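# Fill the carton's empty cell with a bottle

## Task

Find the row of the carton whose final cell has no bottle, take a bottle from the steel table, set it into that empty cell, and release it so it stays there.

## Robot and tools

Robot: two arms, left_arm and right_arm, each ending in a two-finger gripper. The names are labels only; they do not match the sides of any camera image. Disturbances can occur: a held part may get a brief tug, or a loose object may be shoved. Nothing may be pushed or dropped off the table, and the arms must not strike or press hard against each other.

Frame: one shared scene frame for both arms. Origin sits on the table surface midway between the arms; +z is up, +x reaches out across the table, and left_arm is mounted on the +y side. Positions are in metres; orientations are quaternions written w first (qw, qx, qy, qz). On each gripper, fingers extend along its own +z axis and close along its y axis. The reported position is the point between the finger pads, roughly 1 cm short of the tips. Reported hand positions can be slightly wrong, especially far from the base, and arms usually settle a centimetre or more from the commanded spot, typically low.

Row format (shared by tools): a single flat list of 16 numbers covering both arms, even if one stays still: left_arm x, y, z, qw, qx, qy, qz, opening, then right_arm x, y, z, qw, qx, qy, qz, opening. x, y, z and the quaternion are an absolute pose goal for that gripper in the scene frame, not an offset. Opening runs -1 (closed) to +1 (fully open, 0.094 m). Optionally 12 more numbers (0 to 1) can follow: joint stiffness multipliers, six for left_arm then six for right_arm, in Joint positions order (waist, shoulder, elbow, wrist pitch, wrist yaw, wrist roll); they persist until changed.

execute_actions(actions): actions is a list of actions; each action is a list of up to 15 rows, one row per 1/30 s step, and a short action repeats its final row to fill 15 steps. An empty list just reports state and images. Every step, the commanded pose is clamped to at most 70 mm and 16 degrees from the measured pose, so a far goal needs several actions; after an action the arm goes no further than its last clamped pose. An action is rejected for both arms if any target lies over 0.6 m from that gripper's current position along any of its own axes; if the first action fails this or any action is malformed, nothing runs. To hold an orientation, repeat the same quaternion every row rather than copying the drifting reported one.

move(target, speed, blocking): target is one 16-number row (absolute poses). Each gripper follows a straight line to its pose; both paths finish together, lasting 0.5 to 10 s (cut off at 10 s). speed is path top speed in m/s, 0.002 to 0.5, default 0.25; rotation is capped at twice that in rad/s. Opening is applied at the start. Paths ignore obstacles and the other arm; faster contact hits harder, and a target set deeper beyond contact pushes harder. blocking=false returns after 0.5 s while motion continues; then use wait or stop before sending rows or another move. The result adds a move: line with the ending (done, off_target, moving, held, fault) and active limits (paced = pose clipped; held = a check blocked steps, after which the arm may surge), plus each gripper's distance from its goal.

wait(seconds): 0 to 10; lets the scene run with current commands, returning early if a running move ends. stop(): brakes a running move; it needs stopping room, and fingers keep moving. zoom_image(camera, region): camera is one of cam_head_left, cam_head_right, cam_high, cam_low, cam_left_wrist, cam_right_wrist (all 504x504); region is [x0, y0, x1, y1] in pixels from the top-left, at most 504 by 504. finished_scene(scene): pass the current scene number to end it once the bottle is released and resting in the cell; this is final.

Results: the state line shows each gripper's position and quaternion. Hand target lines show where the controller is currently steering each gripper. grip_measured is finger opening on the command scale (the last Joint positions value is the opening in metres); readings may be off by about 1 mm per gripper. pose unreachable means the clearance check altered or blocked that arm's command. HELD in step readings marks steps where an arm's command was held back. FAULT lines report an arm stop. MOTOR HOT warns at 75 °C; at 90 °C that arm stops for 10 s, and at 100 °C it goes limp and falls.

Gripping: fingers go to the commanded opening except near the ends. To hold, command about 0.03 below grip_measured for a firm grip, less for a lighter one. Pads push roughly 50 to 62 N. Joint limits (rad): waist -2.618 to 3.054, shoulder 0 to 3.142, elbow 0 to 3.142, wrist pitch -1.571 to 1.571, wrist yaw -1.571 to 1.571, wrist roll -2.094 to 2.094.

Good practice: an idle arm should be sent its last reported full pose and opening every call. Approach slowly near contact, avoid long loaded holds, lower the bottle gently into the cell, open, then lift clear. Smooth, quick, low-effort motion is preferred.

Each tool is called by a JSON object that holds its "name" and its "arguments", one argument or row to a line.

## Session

{"name": "execute_actions", "arguments": {
  "actions": []
}}

Scene clock: 0.00 s.
left_arm: end_effector_position=(+0.4869, +0.2207, +0.3790) grip_measured=+1.000 end_effector_quat_wxyz=(+0.663, -0.654, +0.364, -0.012) | right_arm: end_effector_position=(+0.6381, -0.3861, +0.3821) grip_measured=+1.000 end_effector_quat_wxyz=(+0.571, +0.030, +0.814, +0.100)
Joint positions: left_arm=[-0.458  2.238  2.495 -0.966 -1.384 -1.781  0.094] | right_arm=[-0.068  2.174  2.467 -0.635 -0.222  0.131  0.094]
Joint velocities: left_arm=[ 0.002 -0.007 -0.022 -0.022  0.051 -0.066  0.   ] | right_arm=[-0.012 -0.007 -0.007  0.022  0.051 -0.081  0.   ]
Motor temperatures (°C, as the motors report them): left_arm=[23 24 22 26 22 25] | right_arm=[24 23 25 26 24 24]
Hand target (left_arm): +0.485, +0.222, +0.378; +0.664, -0.650, +0.369, -0.001
Hand target (right_arm): +0.635, -0.386, +0.391; +0.577, +0.028, +0.810, +0.099
Joint stiffness scale: left_arm=[1. 1. 1. 1. 1. 1.] | right_arm=[1. 1. 1. 1. 1. 1.]

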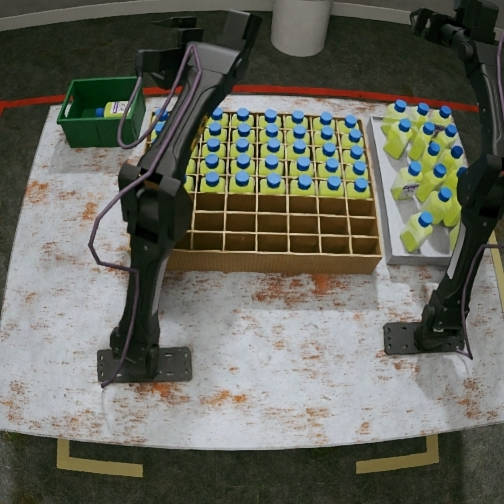

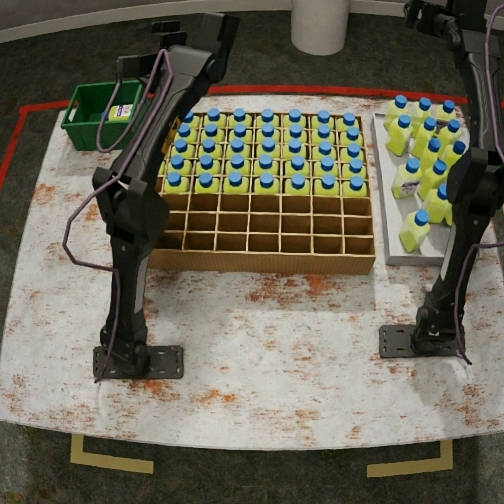

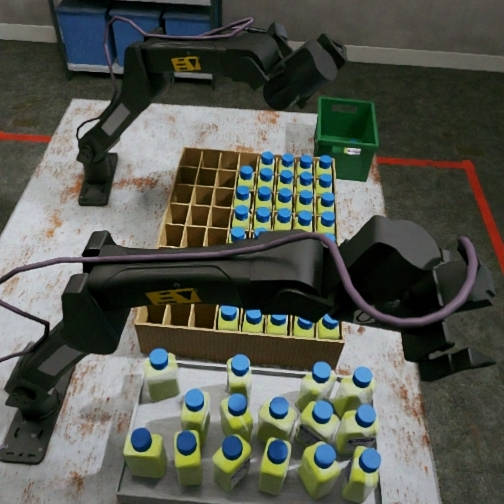

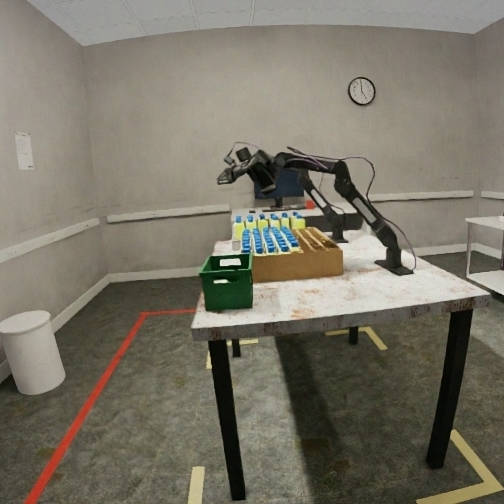

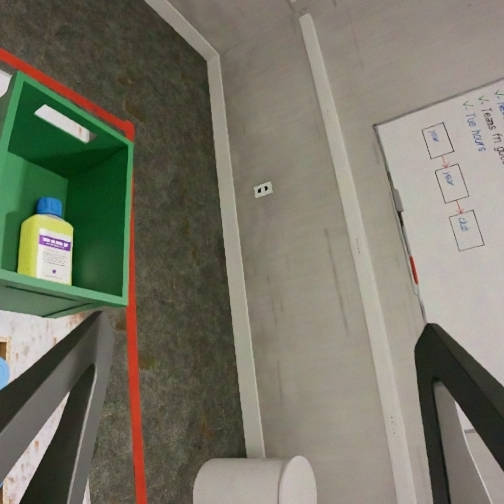

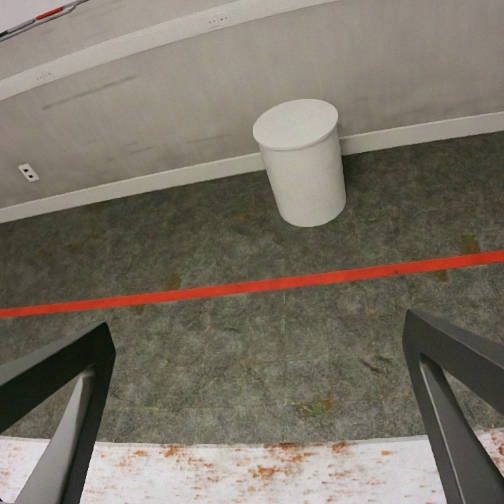

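{"name": "move", "arguments": {
  "target": [0.06, 0.42, 0.25, 0.3135, -0.53, 0.7568, 0.2195, 1.0, 0.21, -0.325, 0.25, 0.4617, 0, 0.8870, 0, 0.0],
  "speed": 0.3
}}

Scene clock: 12.20 s.
left_arm: end_effector_position=(+0.0651, +0.4154, +0.2455) grip_measured=+1.000 end_effector_quat_wxyz=(+0.313, -0.524, +0.758, +0.232) | right_arm: end_effector_position=(+0.2141, -0.3189, +0.2470) grip_measured=+0.002 end_effector_quat_wxyz=(+0.459, +0.005, +0.888, +0.020)
Joint positions: left_arm=[ 0.741  0.683  1.011 -1.145 -0.302 -0.275  0.094] | right_arm=[ 0.717  0.572  0.897 -1.051  0.516  0.462  0.047]
Joint velocities: left_arm=[-0.007 -0.007 -0.012 -0.022 -0.066 -0.007  0.   ] | right_arm=[ 0.002 -0.007 -0.012 -0.081 -0.051 -0.037  0.001]
Motor temperatures (°C, as the motors report them): left_arm=[23 26 23 27 22 25] | right_arm=[24 26 26 29 24 24]
Hand target (left_arm): +0.062, +0.414, +0.245; +0.315, -0.524, +0.756, +0.233
Hand target (right_arm): +0.212, -0.323, +0.245; +0.456, +0.006, +0.890, +0.010
Off the commanded pose (left_arm): 0.008 m, 2 deg.
Off the commanded pose (right_arm): 0.008 m, 2 deg.
Joint stiffness scale: left_arm=[1. 1. 1. 1. 1. 1.] | right_arm=[1. 1. 1. 1. 1. 1.]
move: done

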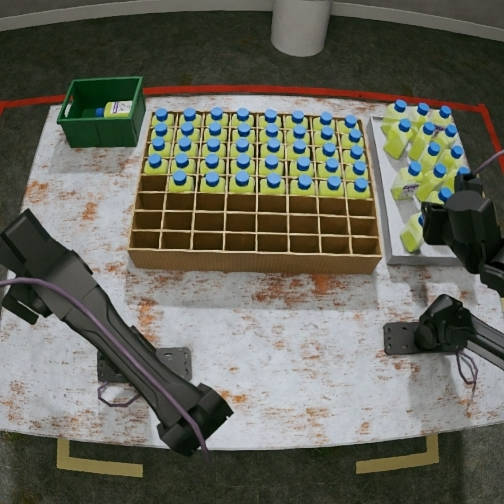

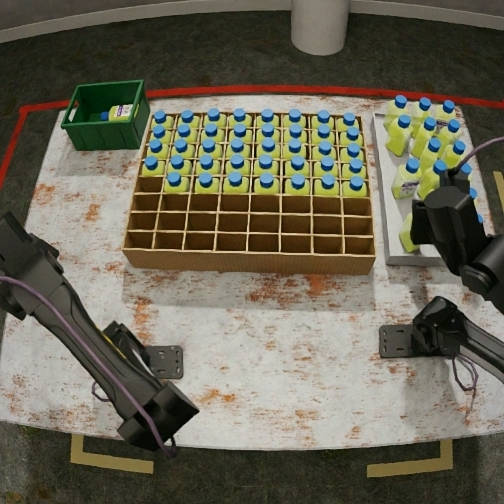

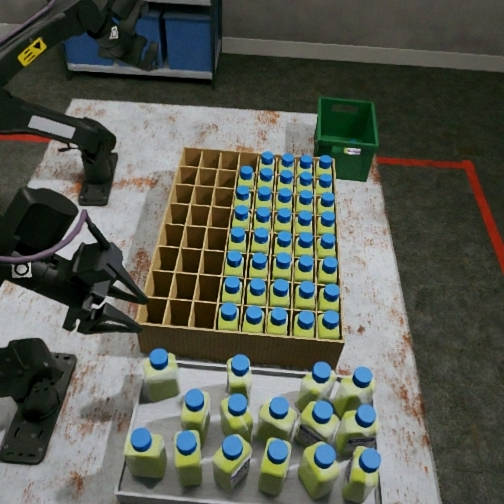

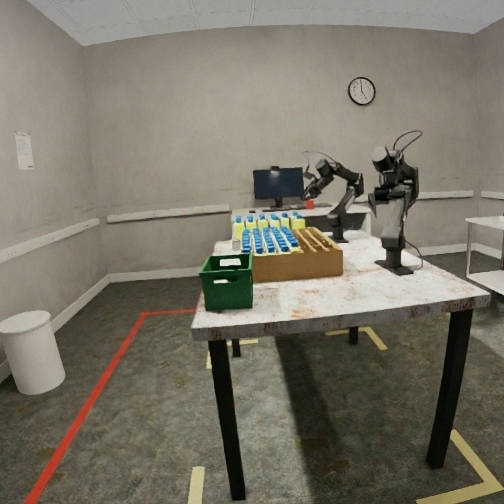

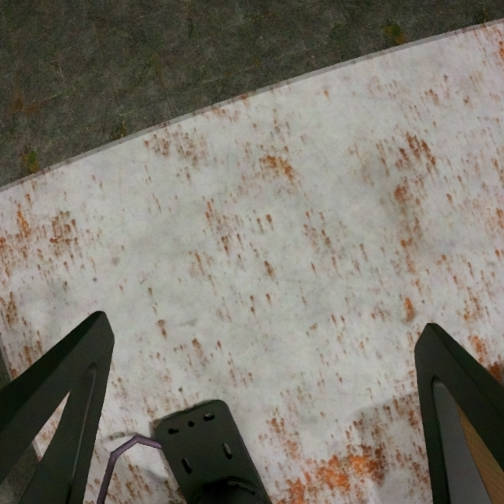

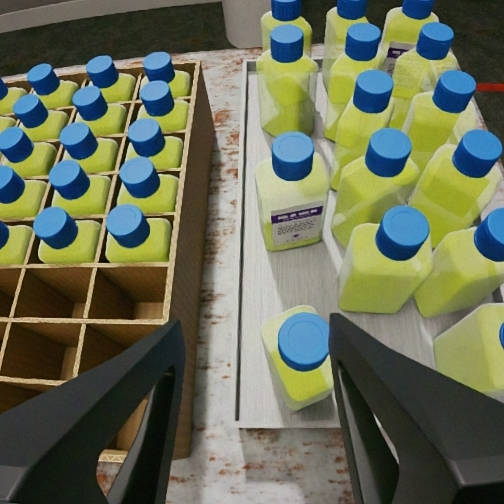

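{"name": "zoom_image", "arguments": {
  "camera": "cam_right_wrist",
  "region": [200, 250, 400, 450]
}}

{"name": "zoom_image", "arguments": {
  "camera": "cam_high",
  "region": [100, 320, 300, 480]
}}

Region (200, 250, 400, 450) of cam_right_wrist's 504x504 image, scaled by 2.520, with more detail than that image has.

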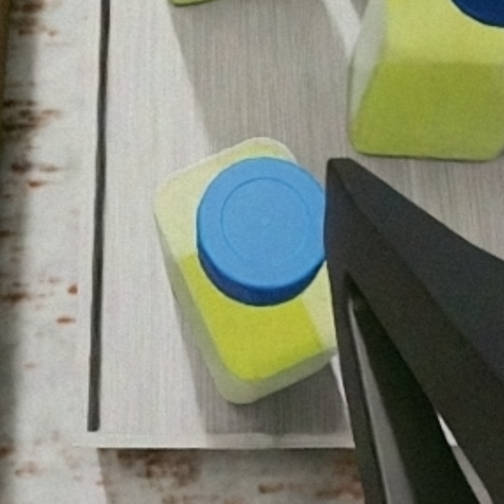

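Region (100, 320, 300, 480) of cam_high's 504x504 image, scaled by 2.520, with more detail than that image has; it fills the top 403 rows of this view, and the rest is white.

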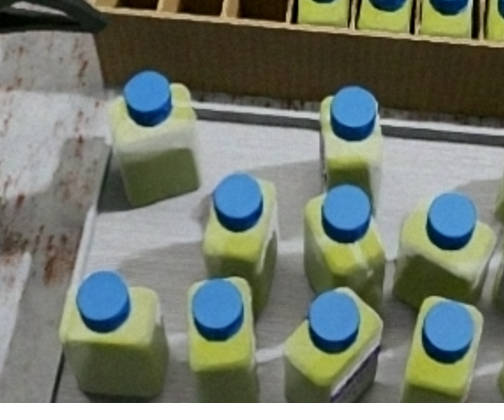

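{"name": "move", "arguments": {
  "target": [0.06, 0.42, 0.25, 0.3135, -0.53, 0.7568, 0.2195, 1.0, 0.210, -0.345, 0.20, 0.4613, 0.0387, 0.8862, -0.0201, -0.1],
  "speed": 0.15
}}

Scene clock: 16.73 s.
left_arm: end_effector_position=(+0.0599, +0.4175, +0.2428) grip_measured=+1.000 end_effector_quat_wxyz=(+0.310, -0.530, +0.759, +0.220) | right_arm: end_effector_position=(+0.2101, -0.3395, +0.1966) grip_measured=-0.098 end_effector_quat_wxyz=(+0.448, +0.028, +0.893, -0.018)
Joint positions: left_arm=[ 0.849  0.683  1.011 -1.143 -0.211 -0.212  0.094] | right_arm=[ 0.666  0.471  0.7   -1.006  0.548  0.464  0.042]
Joint velocities: left_arm=[-0.007 -0.002  0.012 -0.022  0.037 -0.051  0.   ] | right_arm=[-0.012  0.007 -0.007 -0.051  0.051 -0.022 -0.   ]
Motor temperatures (°C, as the motors report them): left_arm=[23 25 23 28 22 25] | right_arm=[24 25 26 29 24 24]
Hand target (left_arm): +0.060, +0.420, +0.250; +0.313, -0.530, +0.757, +0.221
Hand target (right_arm): +0.210, -0.345, +0.200; +0.462, +0.039, +0.886, -0.021
Off the commanded pose (left_arm): 0.008 m, 0 deg.
Off the commanded pose (right_arm): 0.007 m, 2 deg.
Joint stiffness scale: left_arm=[1. 1. 1. 1. 1. 1.] | right_arm=[1. 1. 1. 1. 1. 1.]
move: done

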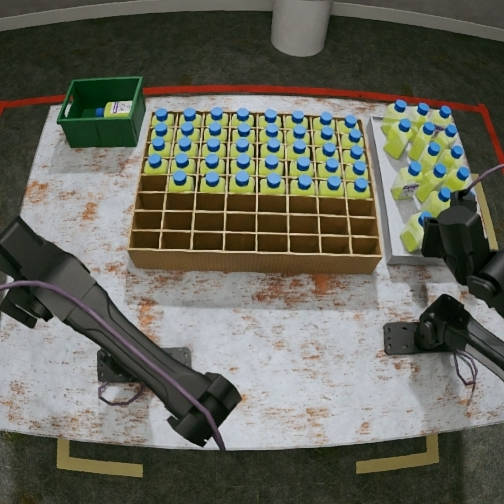

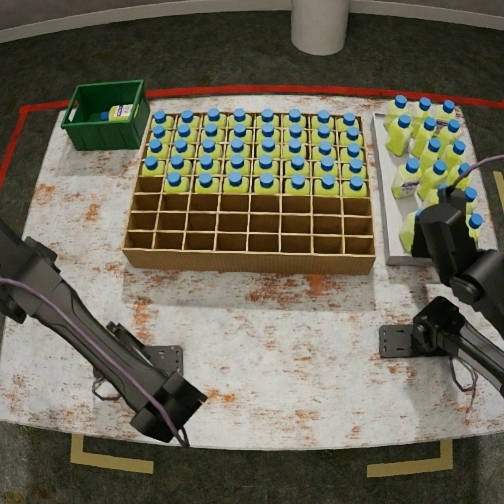

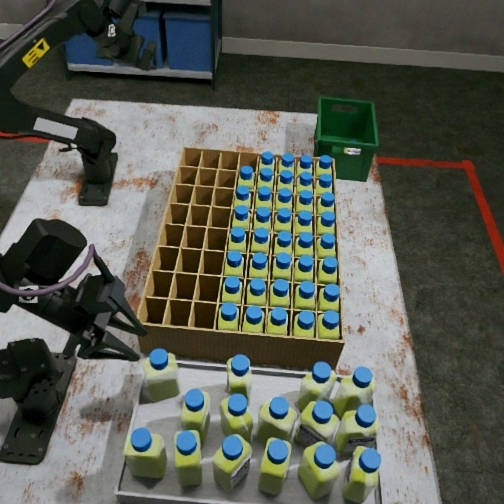

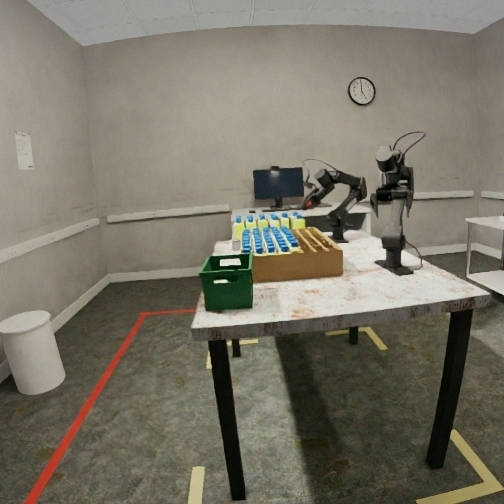

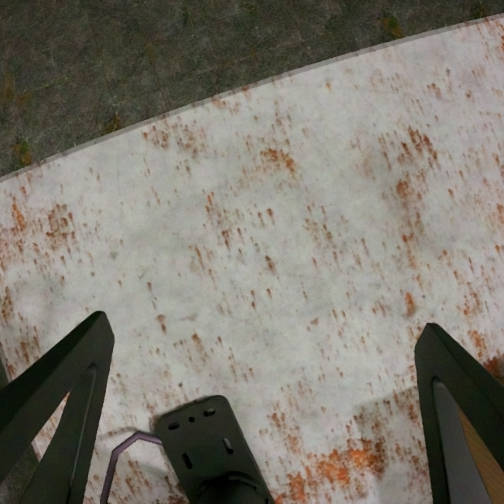

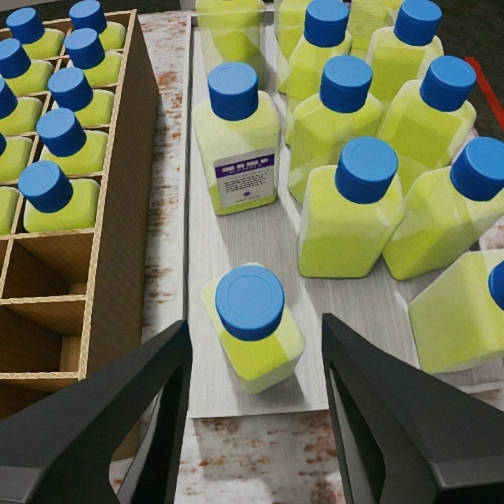

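{"name": "move", "arguments": {
  "target": [0.06, 0.42, 0.25, 0.3135, -0.53, 0.7568, 0.2195, 1.0, 0.226, -0.345, 0.178, 0.4613, 0.0387, 0.8862, -0.0201, -0.1],
  "speed": 0.1
}}

Scene clock: 19.10 s.
left_arm: end_effector_position=(+0.0601, +0.4176, +0.2428) grip_measured=+1.000 end_effector_quat_wxyz=(+0.311, -0.529, +0.759, +0.218) | right_arm: end_effector_position=(+0.2271, -0.3442, +0.1772) grip_measured=-0.099 end_effector_quat_wxyz=(+0.453, +0.036, +0.890, -0.028)
Joint positions: left_arm=[ 0.856  0.683  1.011 -1.142 -0.203 -0.207  0.094] | right_arm=[ 0.529  0.471  0.596 -0.848  0.474  0.361  0.042]
Joint velocities: left_arm=[-0.007  0.007  0.002  0.007 -0.037  0.081  0.   ] | right_arm=[-0.002 -0.022  0.012  0.022 -0.007 -0.095 -0.   ]
Motor temperatures (°C, as the motors report them): left_arm=[23 25 23 28 22 25] | right_arm=[24 25 26 29 24 24]
Hand target (left_arm): +0.060, +0.420, +0.250; +0.313, -0.530, +0.757, +0.220
Hand target (right_arm): +0.226, -0.345, +0.179; +0.463, +0.038, +0.885, -0.022
Off the commanded pose (left_arm): 0.008 m, 0 deg.
Off the commanded pose (right_arm): 0.002 m, 1 deg.
Joint stiffness scale: left_arm=[1. 1. 1. 1. 1. 1.] | right_arm=[1. 1. 1. 1. 1. 1.]
move: done

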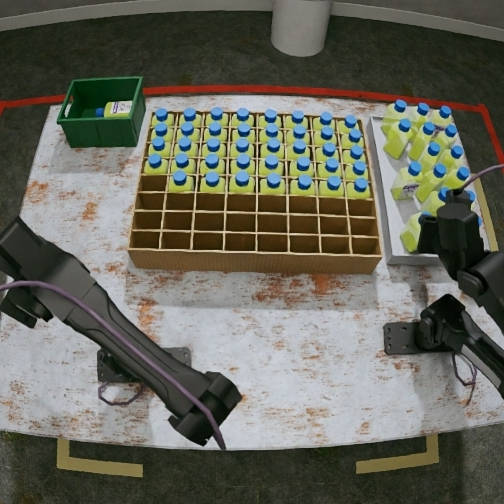

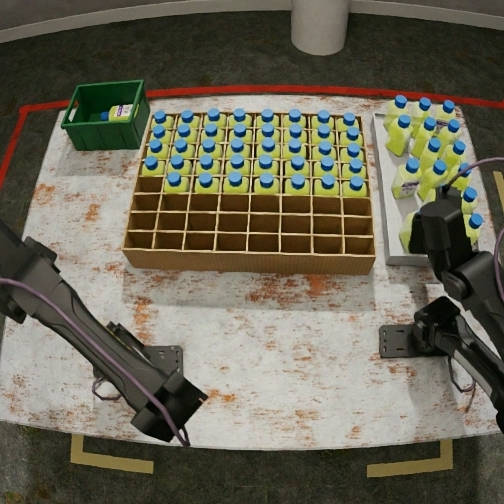

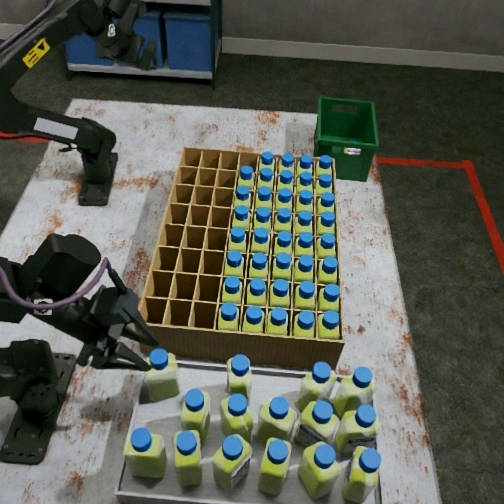

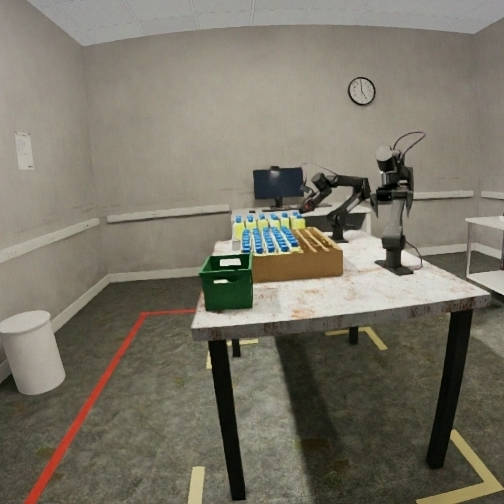

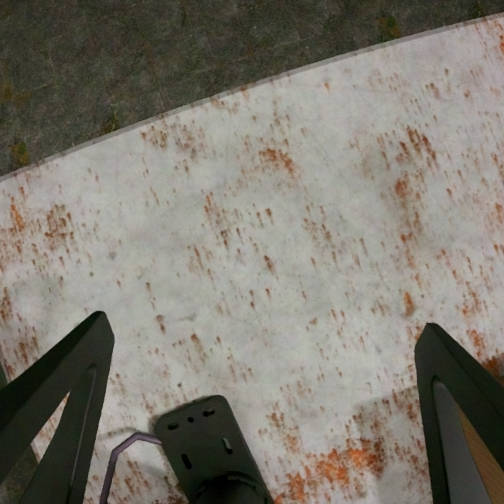

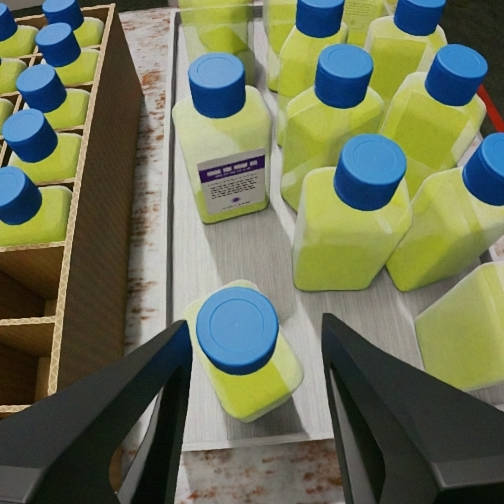

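{"name": "move", "arguments": {
  "target": [0.06, 0.42, 0.25, 0.3135, -0.53, 0.7568, 0.2195, 1.0, 0.233, -0.338, 0.164, 0.4613, 0.0387, 0.8862, -0.0201, -0.1],
  "speed": 0.06
}}

Scene clock: 21.07 s.
left_arm: end_effector_position=(+0.0603, +0.4177, +0.2430) grip_measured=+1.000 end_effector_quat_wxyz=(+0.311, -0.529, +0.759, +0.218) | right_arm: end_effector_position=(+0.2323, -0.3376, +0.1657) grip_measured=-0.099 end_effector_quat_wxyz=(+0.457, +0.036, +0.888, -0.018)
Joint positions: left_arm=[ 0.856  0.683  1.011 -1.14  -0.202 -0.207  0.094] | right_arm=[ 0.544  0.471  0.54  -0.78   0.473  0.375  0.042]
Joint velocities: left_arm=[-0.007  0.002  0.012 -0.007  0.037 -0.051  0.   ] | right_arm=[-0.002 -0.007  0.007  0.037 -0.007 -0.007 -0.001]
Motor temperatures (°C, as the motors report them): left_arm=[23 25 24 28 22 25] | right_arm=[24 25 26 29 24 24]
Hand target (left_arm): +0.060, +0.420, +0.250; +0.314, -0.530, +0.757, +0.220
Hand target (right_arm): +0.233, -0.338, +0.164; +0.461, +0.039, +0.886, -0.020
Off the commanded pose (left_arm): 0.007 m, 0 deg.
Off the commanded pose (right_arm): 0.002 m, 1 deg.
Joint stiffness scale: left_arm=[1. 1. 1. 1. 1. 1.] | right_arm=[1. 1. 1. 1. 1. 1.]
move: done

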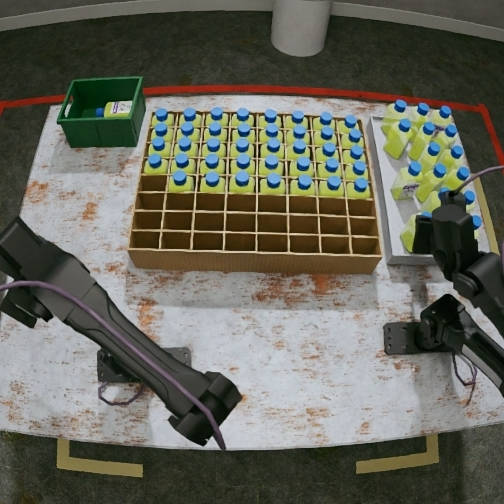

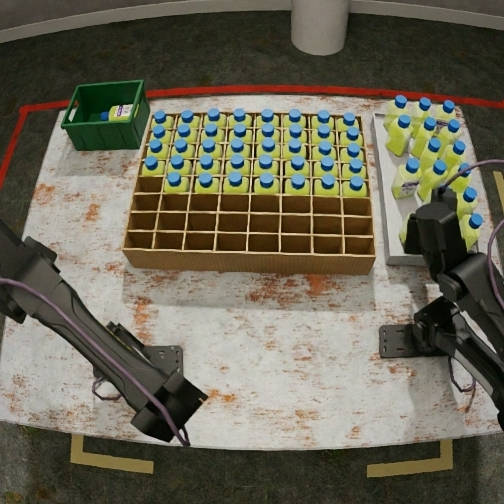

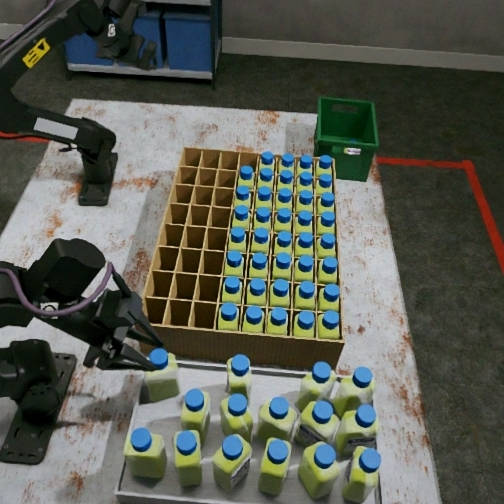

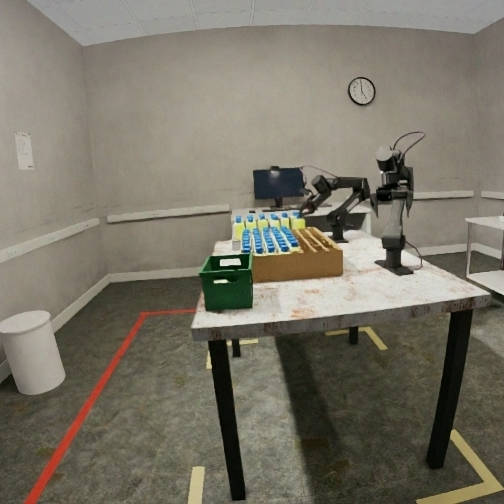

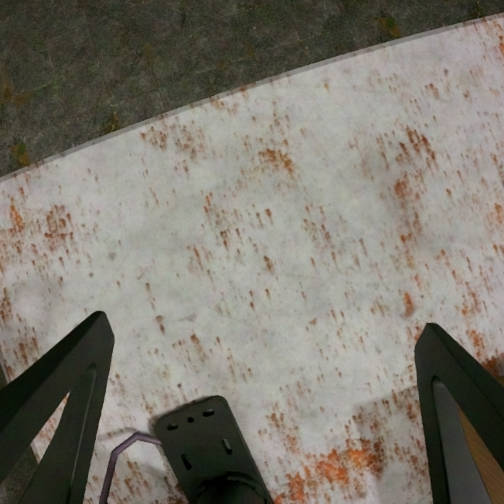

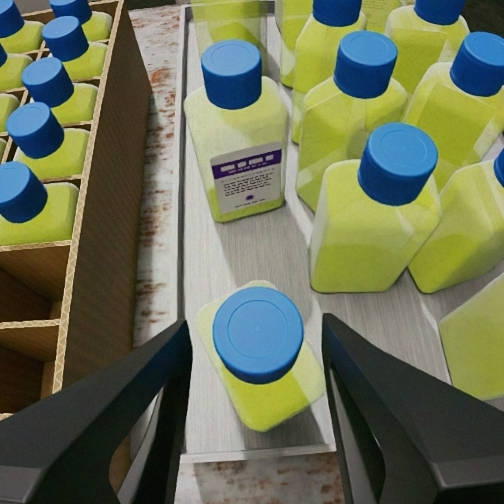

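{"name": "move", "arguments": {
  "target": [0.06, 0.42, 0.25, 0.3135, -0.53, 0.7568, 0.2195, 1.0, 0.240, -0.339, 0.164, 0.4613, 0.0387, 0.8862, -0.0201, -0.25],
  "speed": 0.05
}}

Scene clock: 22.33 s.
left_arm: end_effector_position=(+0.0604, +0.4178, +0.2431) grip_measured=+1.000 end_effector_quat_wxyz=(+0.311, -0.529, +0.759, +0.218) | right_arm: end_effector_position=(+0.2383, -0.3393, +0.1724) grip_measured=-0.248 end_effector_quat_wxyz=(+0.471, +0.042, +0.881, -0.015)
Joint positions: left_arm=[ 0.856  0.683  1.011 -1.14  -0.202 -0.207  0.094] | right_arm=[ 0.512  0.471  0.54  -0.738  0.458  0.352  0.035]
Joint velocities: left_arm=[ 0.012 -0.017  0.007  0.022 -0.007  0.037  0.   ] | right_arm=[-0.007 -0.007 -0.002  0.066 -0.095  0.007  0.001]
Motor temperatures (°C, as the motors report them): left_arm=[23 25 24 28 22 25] | right_arm=[24 25 26 30 24 24]
Hand target (left_arm): +0.060, +0.420, +0.250; +0.313, -0.530, +0.757, +0.220
Hand target (right_arm): +0.240, -0.339, +0.164; +0.462, +0.039, +0.886, -0.021
Off the commanded pose (left_arm): 0.007 m, 0 deg.
Off the commanded pose (right_arm): 0.009 m, 1 deg.
Joint stiffness scale: left_arm=[1. 1. 1. 1. 1. 1.] | right_arm=[1. 1. 1. 1. 1. 1.]
move: done

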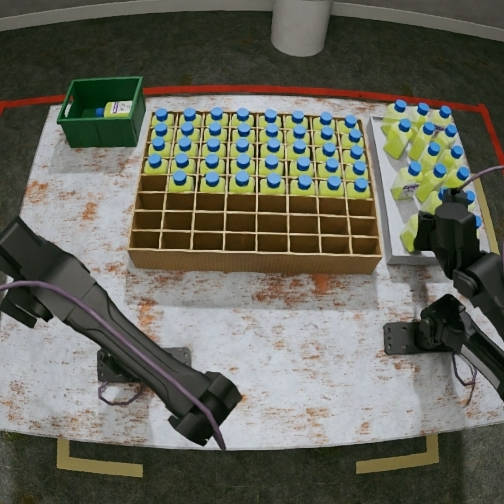

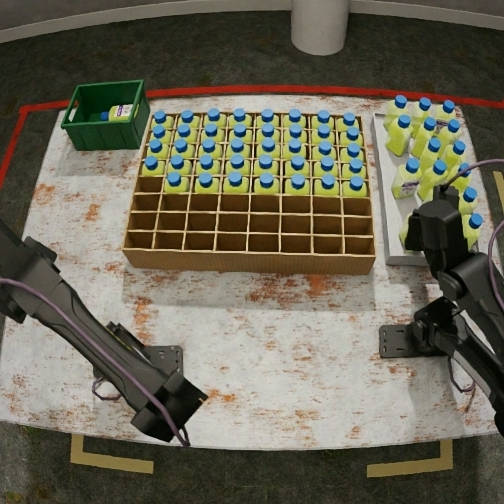

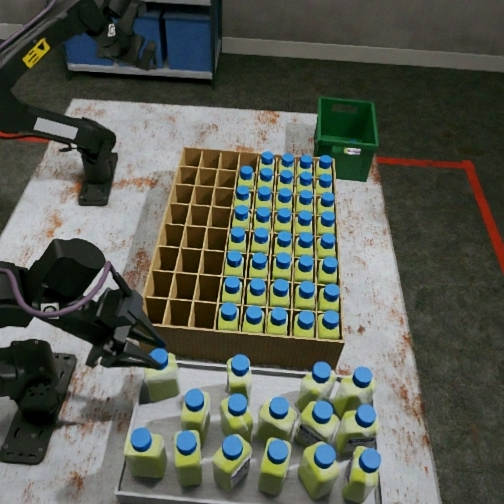

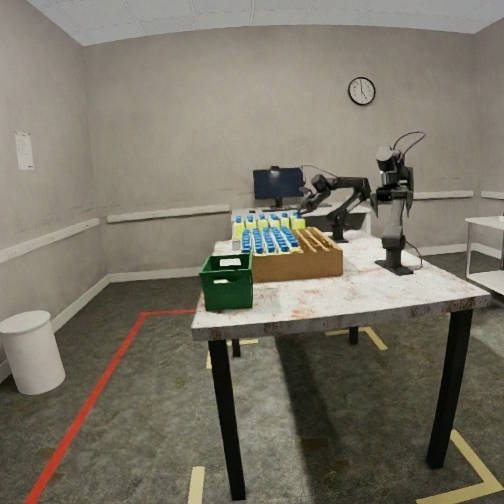

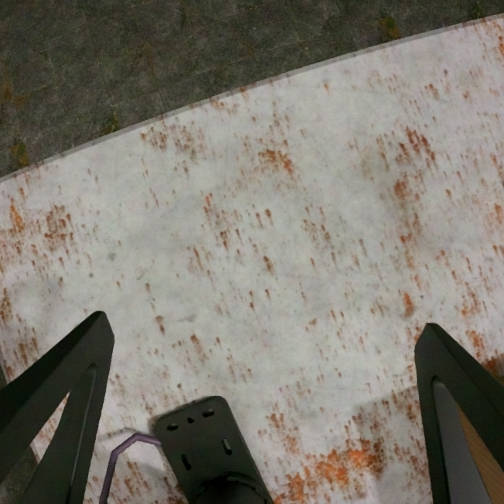

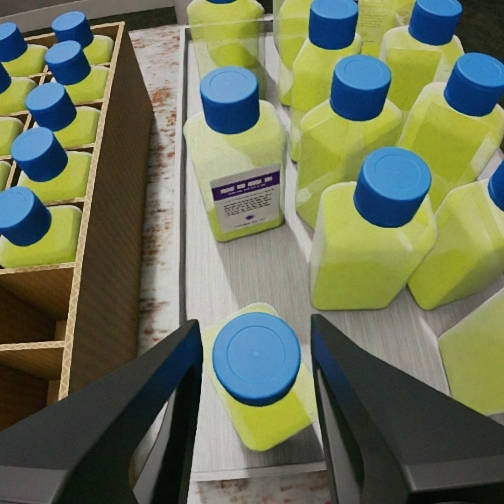

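{"name": "move", "arguments": {
  "target": [0.06, 0.42, 0.25, 0.3135, -0.53, 0.7568, 0.2195, 1.0, 0.240, -0.339, 0.159, 0.4613, 0.0387, 0.8862, -0.0201, -0.25],
  "speed": 0.05
}}

Scene clock: 23.67 s.
left_arm: end_effector_position=(+0.0605, +0.4180, +0.2433) grip_measured=+1.000 end_effector_quat_wxyz=(+0.312, -0.529, +0.759, +0.218) | right_arm: end_effector_position=(+0.2386, -0.3387, +0.1644) grip_measured=-0.248 end_effector_quat_wxyz=(+0.467, +0.040, +0.883, -0.017)
Joint positions: left_arm=[ 0.856  0.683  1.011 -1.139 -0.202 -0.207  0.094] | right_arm=[ 0.512  0.471  0.515 -0.723  0.456  0.351  0.035]
Joint velocities: left_arm=[ 0.007 -0.007  0.007  0.007  0.007 -0.022  0.   ] | right_arm=[ 0.007 -0.007 -0.002  0.022 -0.037  0.007 -0.   ]
Motor temperatures (°C, as the motors report them): left_arm=[23 25 24 29 22 25] | right_arm=[24 25 26 30 24 24]
Hand target (left_arm): +0.060, +0.420, +0.250; +0.314, -0.530, +0.757, +0.220
Hand target (right_arm): +0.240, -0.339, +0.159; +0.461, +0.039, +0.886, -0.020
Off the commanded pose (left_arm): 0.007 m, 0 deg.
Off the commanded pose (right_arm): 0.006 m, 1 deg.
Joint stiffness scale: left_arm=[1. 1. 1. 1. 1. 1.] | right_arm=[1. 1. 1. 1. 1. 1.]
move: done

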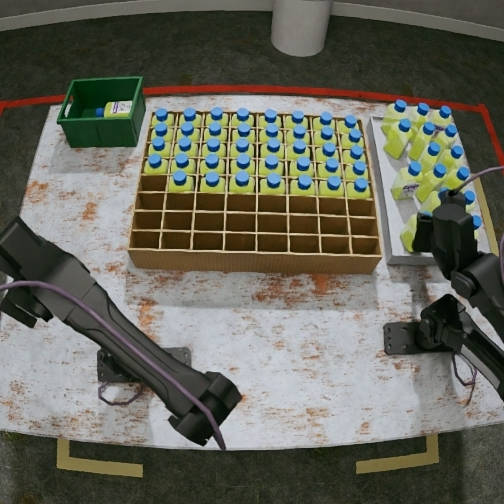

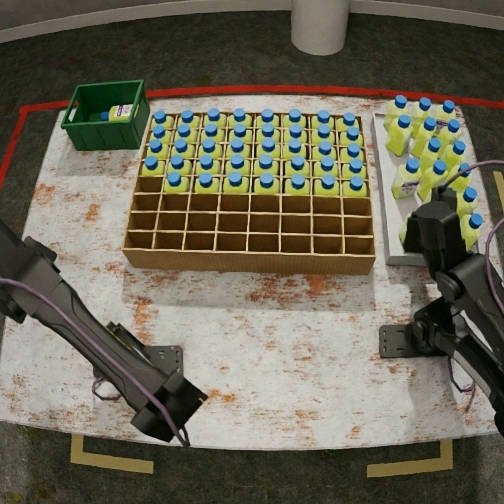

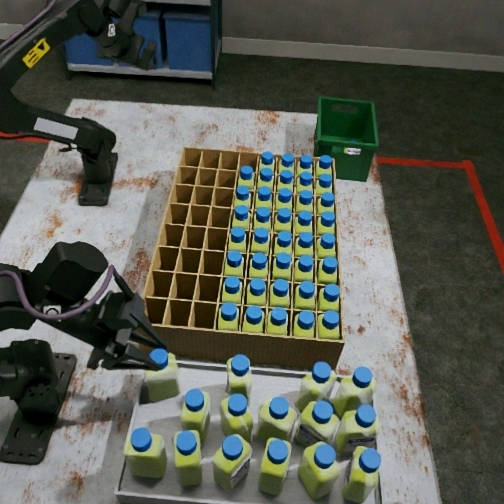

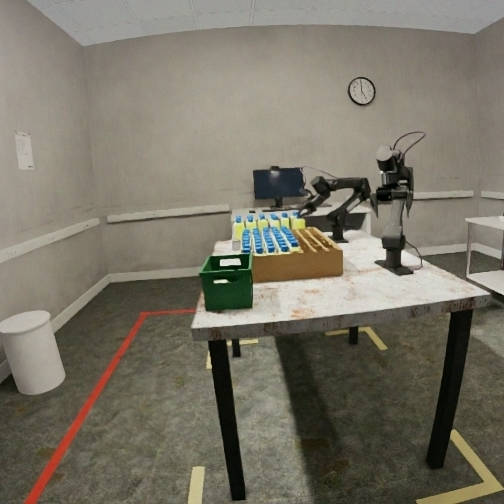

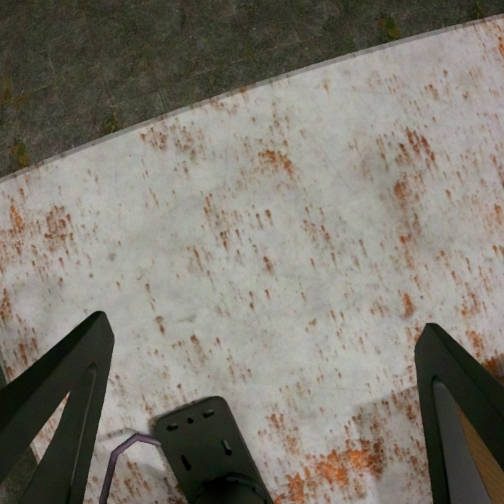

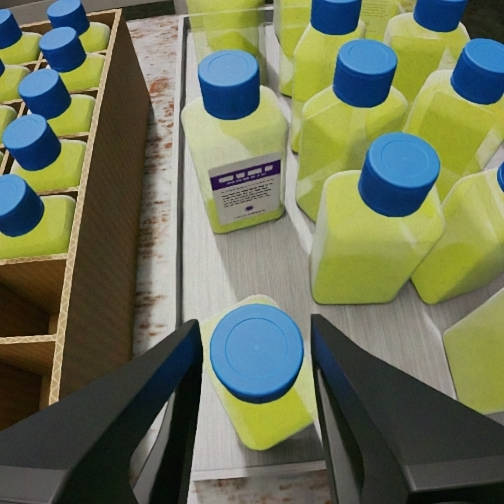

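{"name": "move", "arguments": {
  "target": [0.06, 0.42, 0.25, 0.3135, -0.53, 0.7568, 0.2195, 1.0, 0.240, -0.339, 0.161, 0.4613, 0.0387, 0.8862, -0.0201, -0.52],
  "speed": 0.05
}}

Scene clock: 24.73 s.
left_arm: end_effector_position=(+0.0606, +0.4181, +0.2434) grip_measured=+1.000 end_effector_quat_wxyz=(+0.312, -0.529, +0.758, +0.218) | right_arm: end_effector_position=(+0.2389, -0.3384, +0.1649) grip_measured=-0.437 end_effector_quat_wxyz=(+0.467, +0.040, +0.883, -0.016)
Joint positions: left_arm=[ 0.856  0.683  1.011 -1.138 -0.202 -0.207  0.094] | right_arm=[ 0.512  0.471  0.515 -0.721  0.455  0.351  0.026]
Joint velocities: left_arm=[ 0.002 -0.002 -0.002  0.022 -0.022 -0.007  0.   ] | right_arm=[-0.002  0.002 -0.002 -0.007 -0.037  0.007 -0.   ]
Motor temperatures (°C, as the motors report them): left_arm=[23 25 24 29 22 25] | right_arm=[24 24 26 30 24 24]
Hand target (left_arm): +0.060, +0.420, +0.250; +0.313, -0.530, +0.757, +0.220
Hand target (right_arm): +0.240, -0.339, +0.161; +0.461, +0.039, +0.886, -0.020
Off the commanded pose (left_arm): 0.007 m, 0 deg.
Off the commanded pose (right_arm): 0.004 m, 1 deg.
Joint stiffness scale: left_arm=[1. 1. 1. 1. 1. 1.] | right_arm=[1. 1. 1. 1. 1. 1.]
move: done

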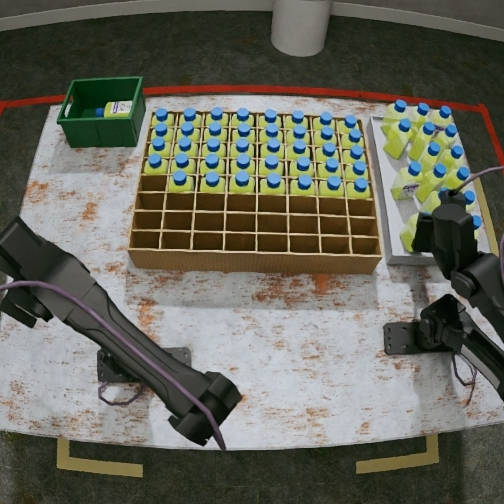

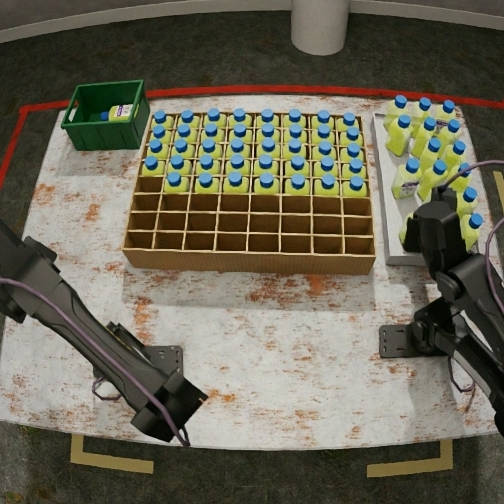

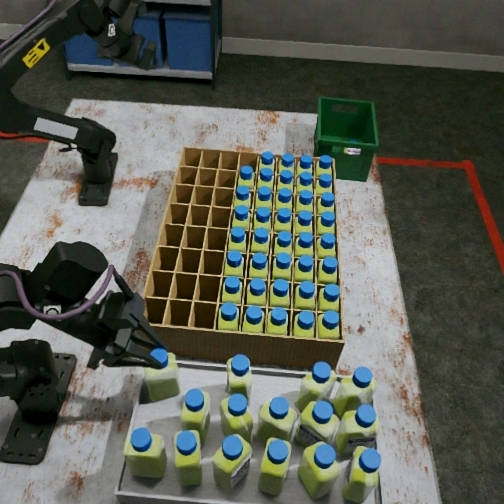

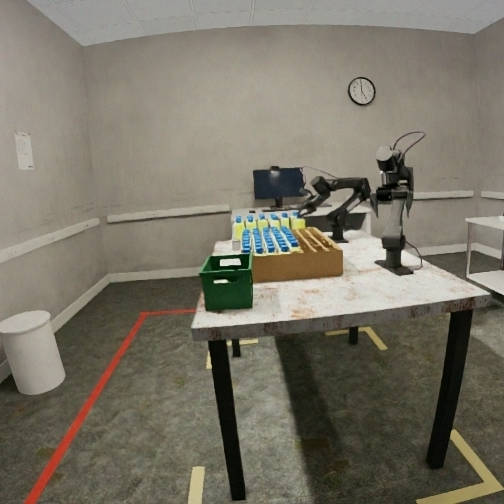

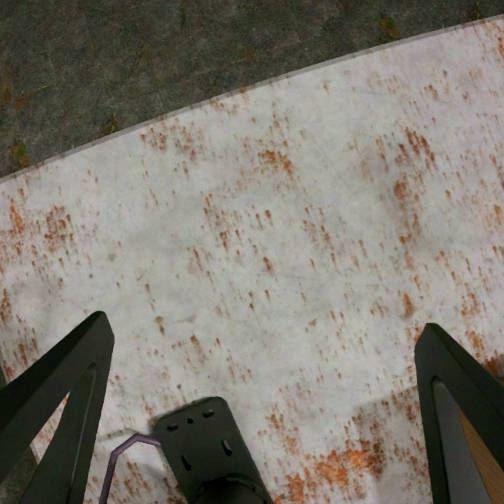

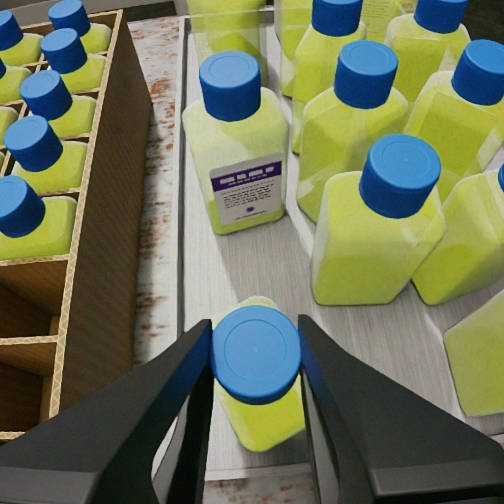

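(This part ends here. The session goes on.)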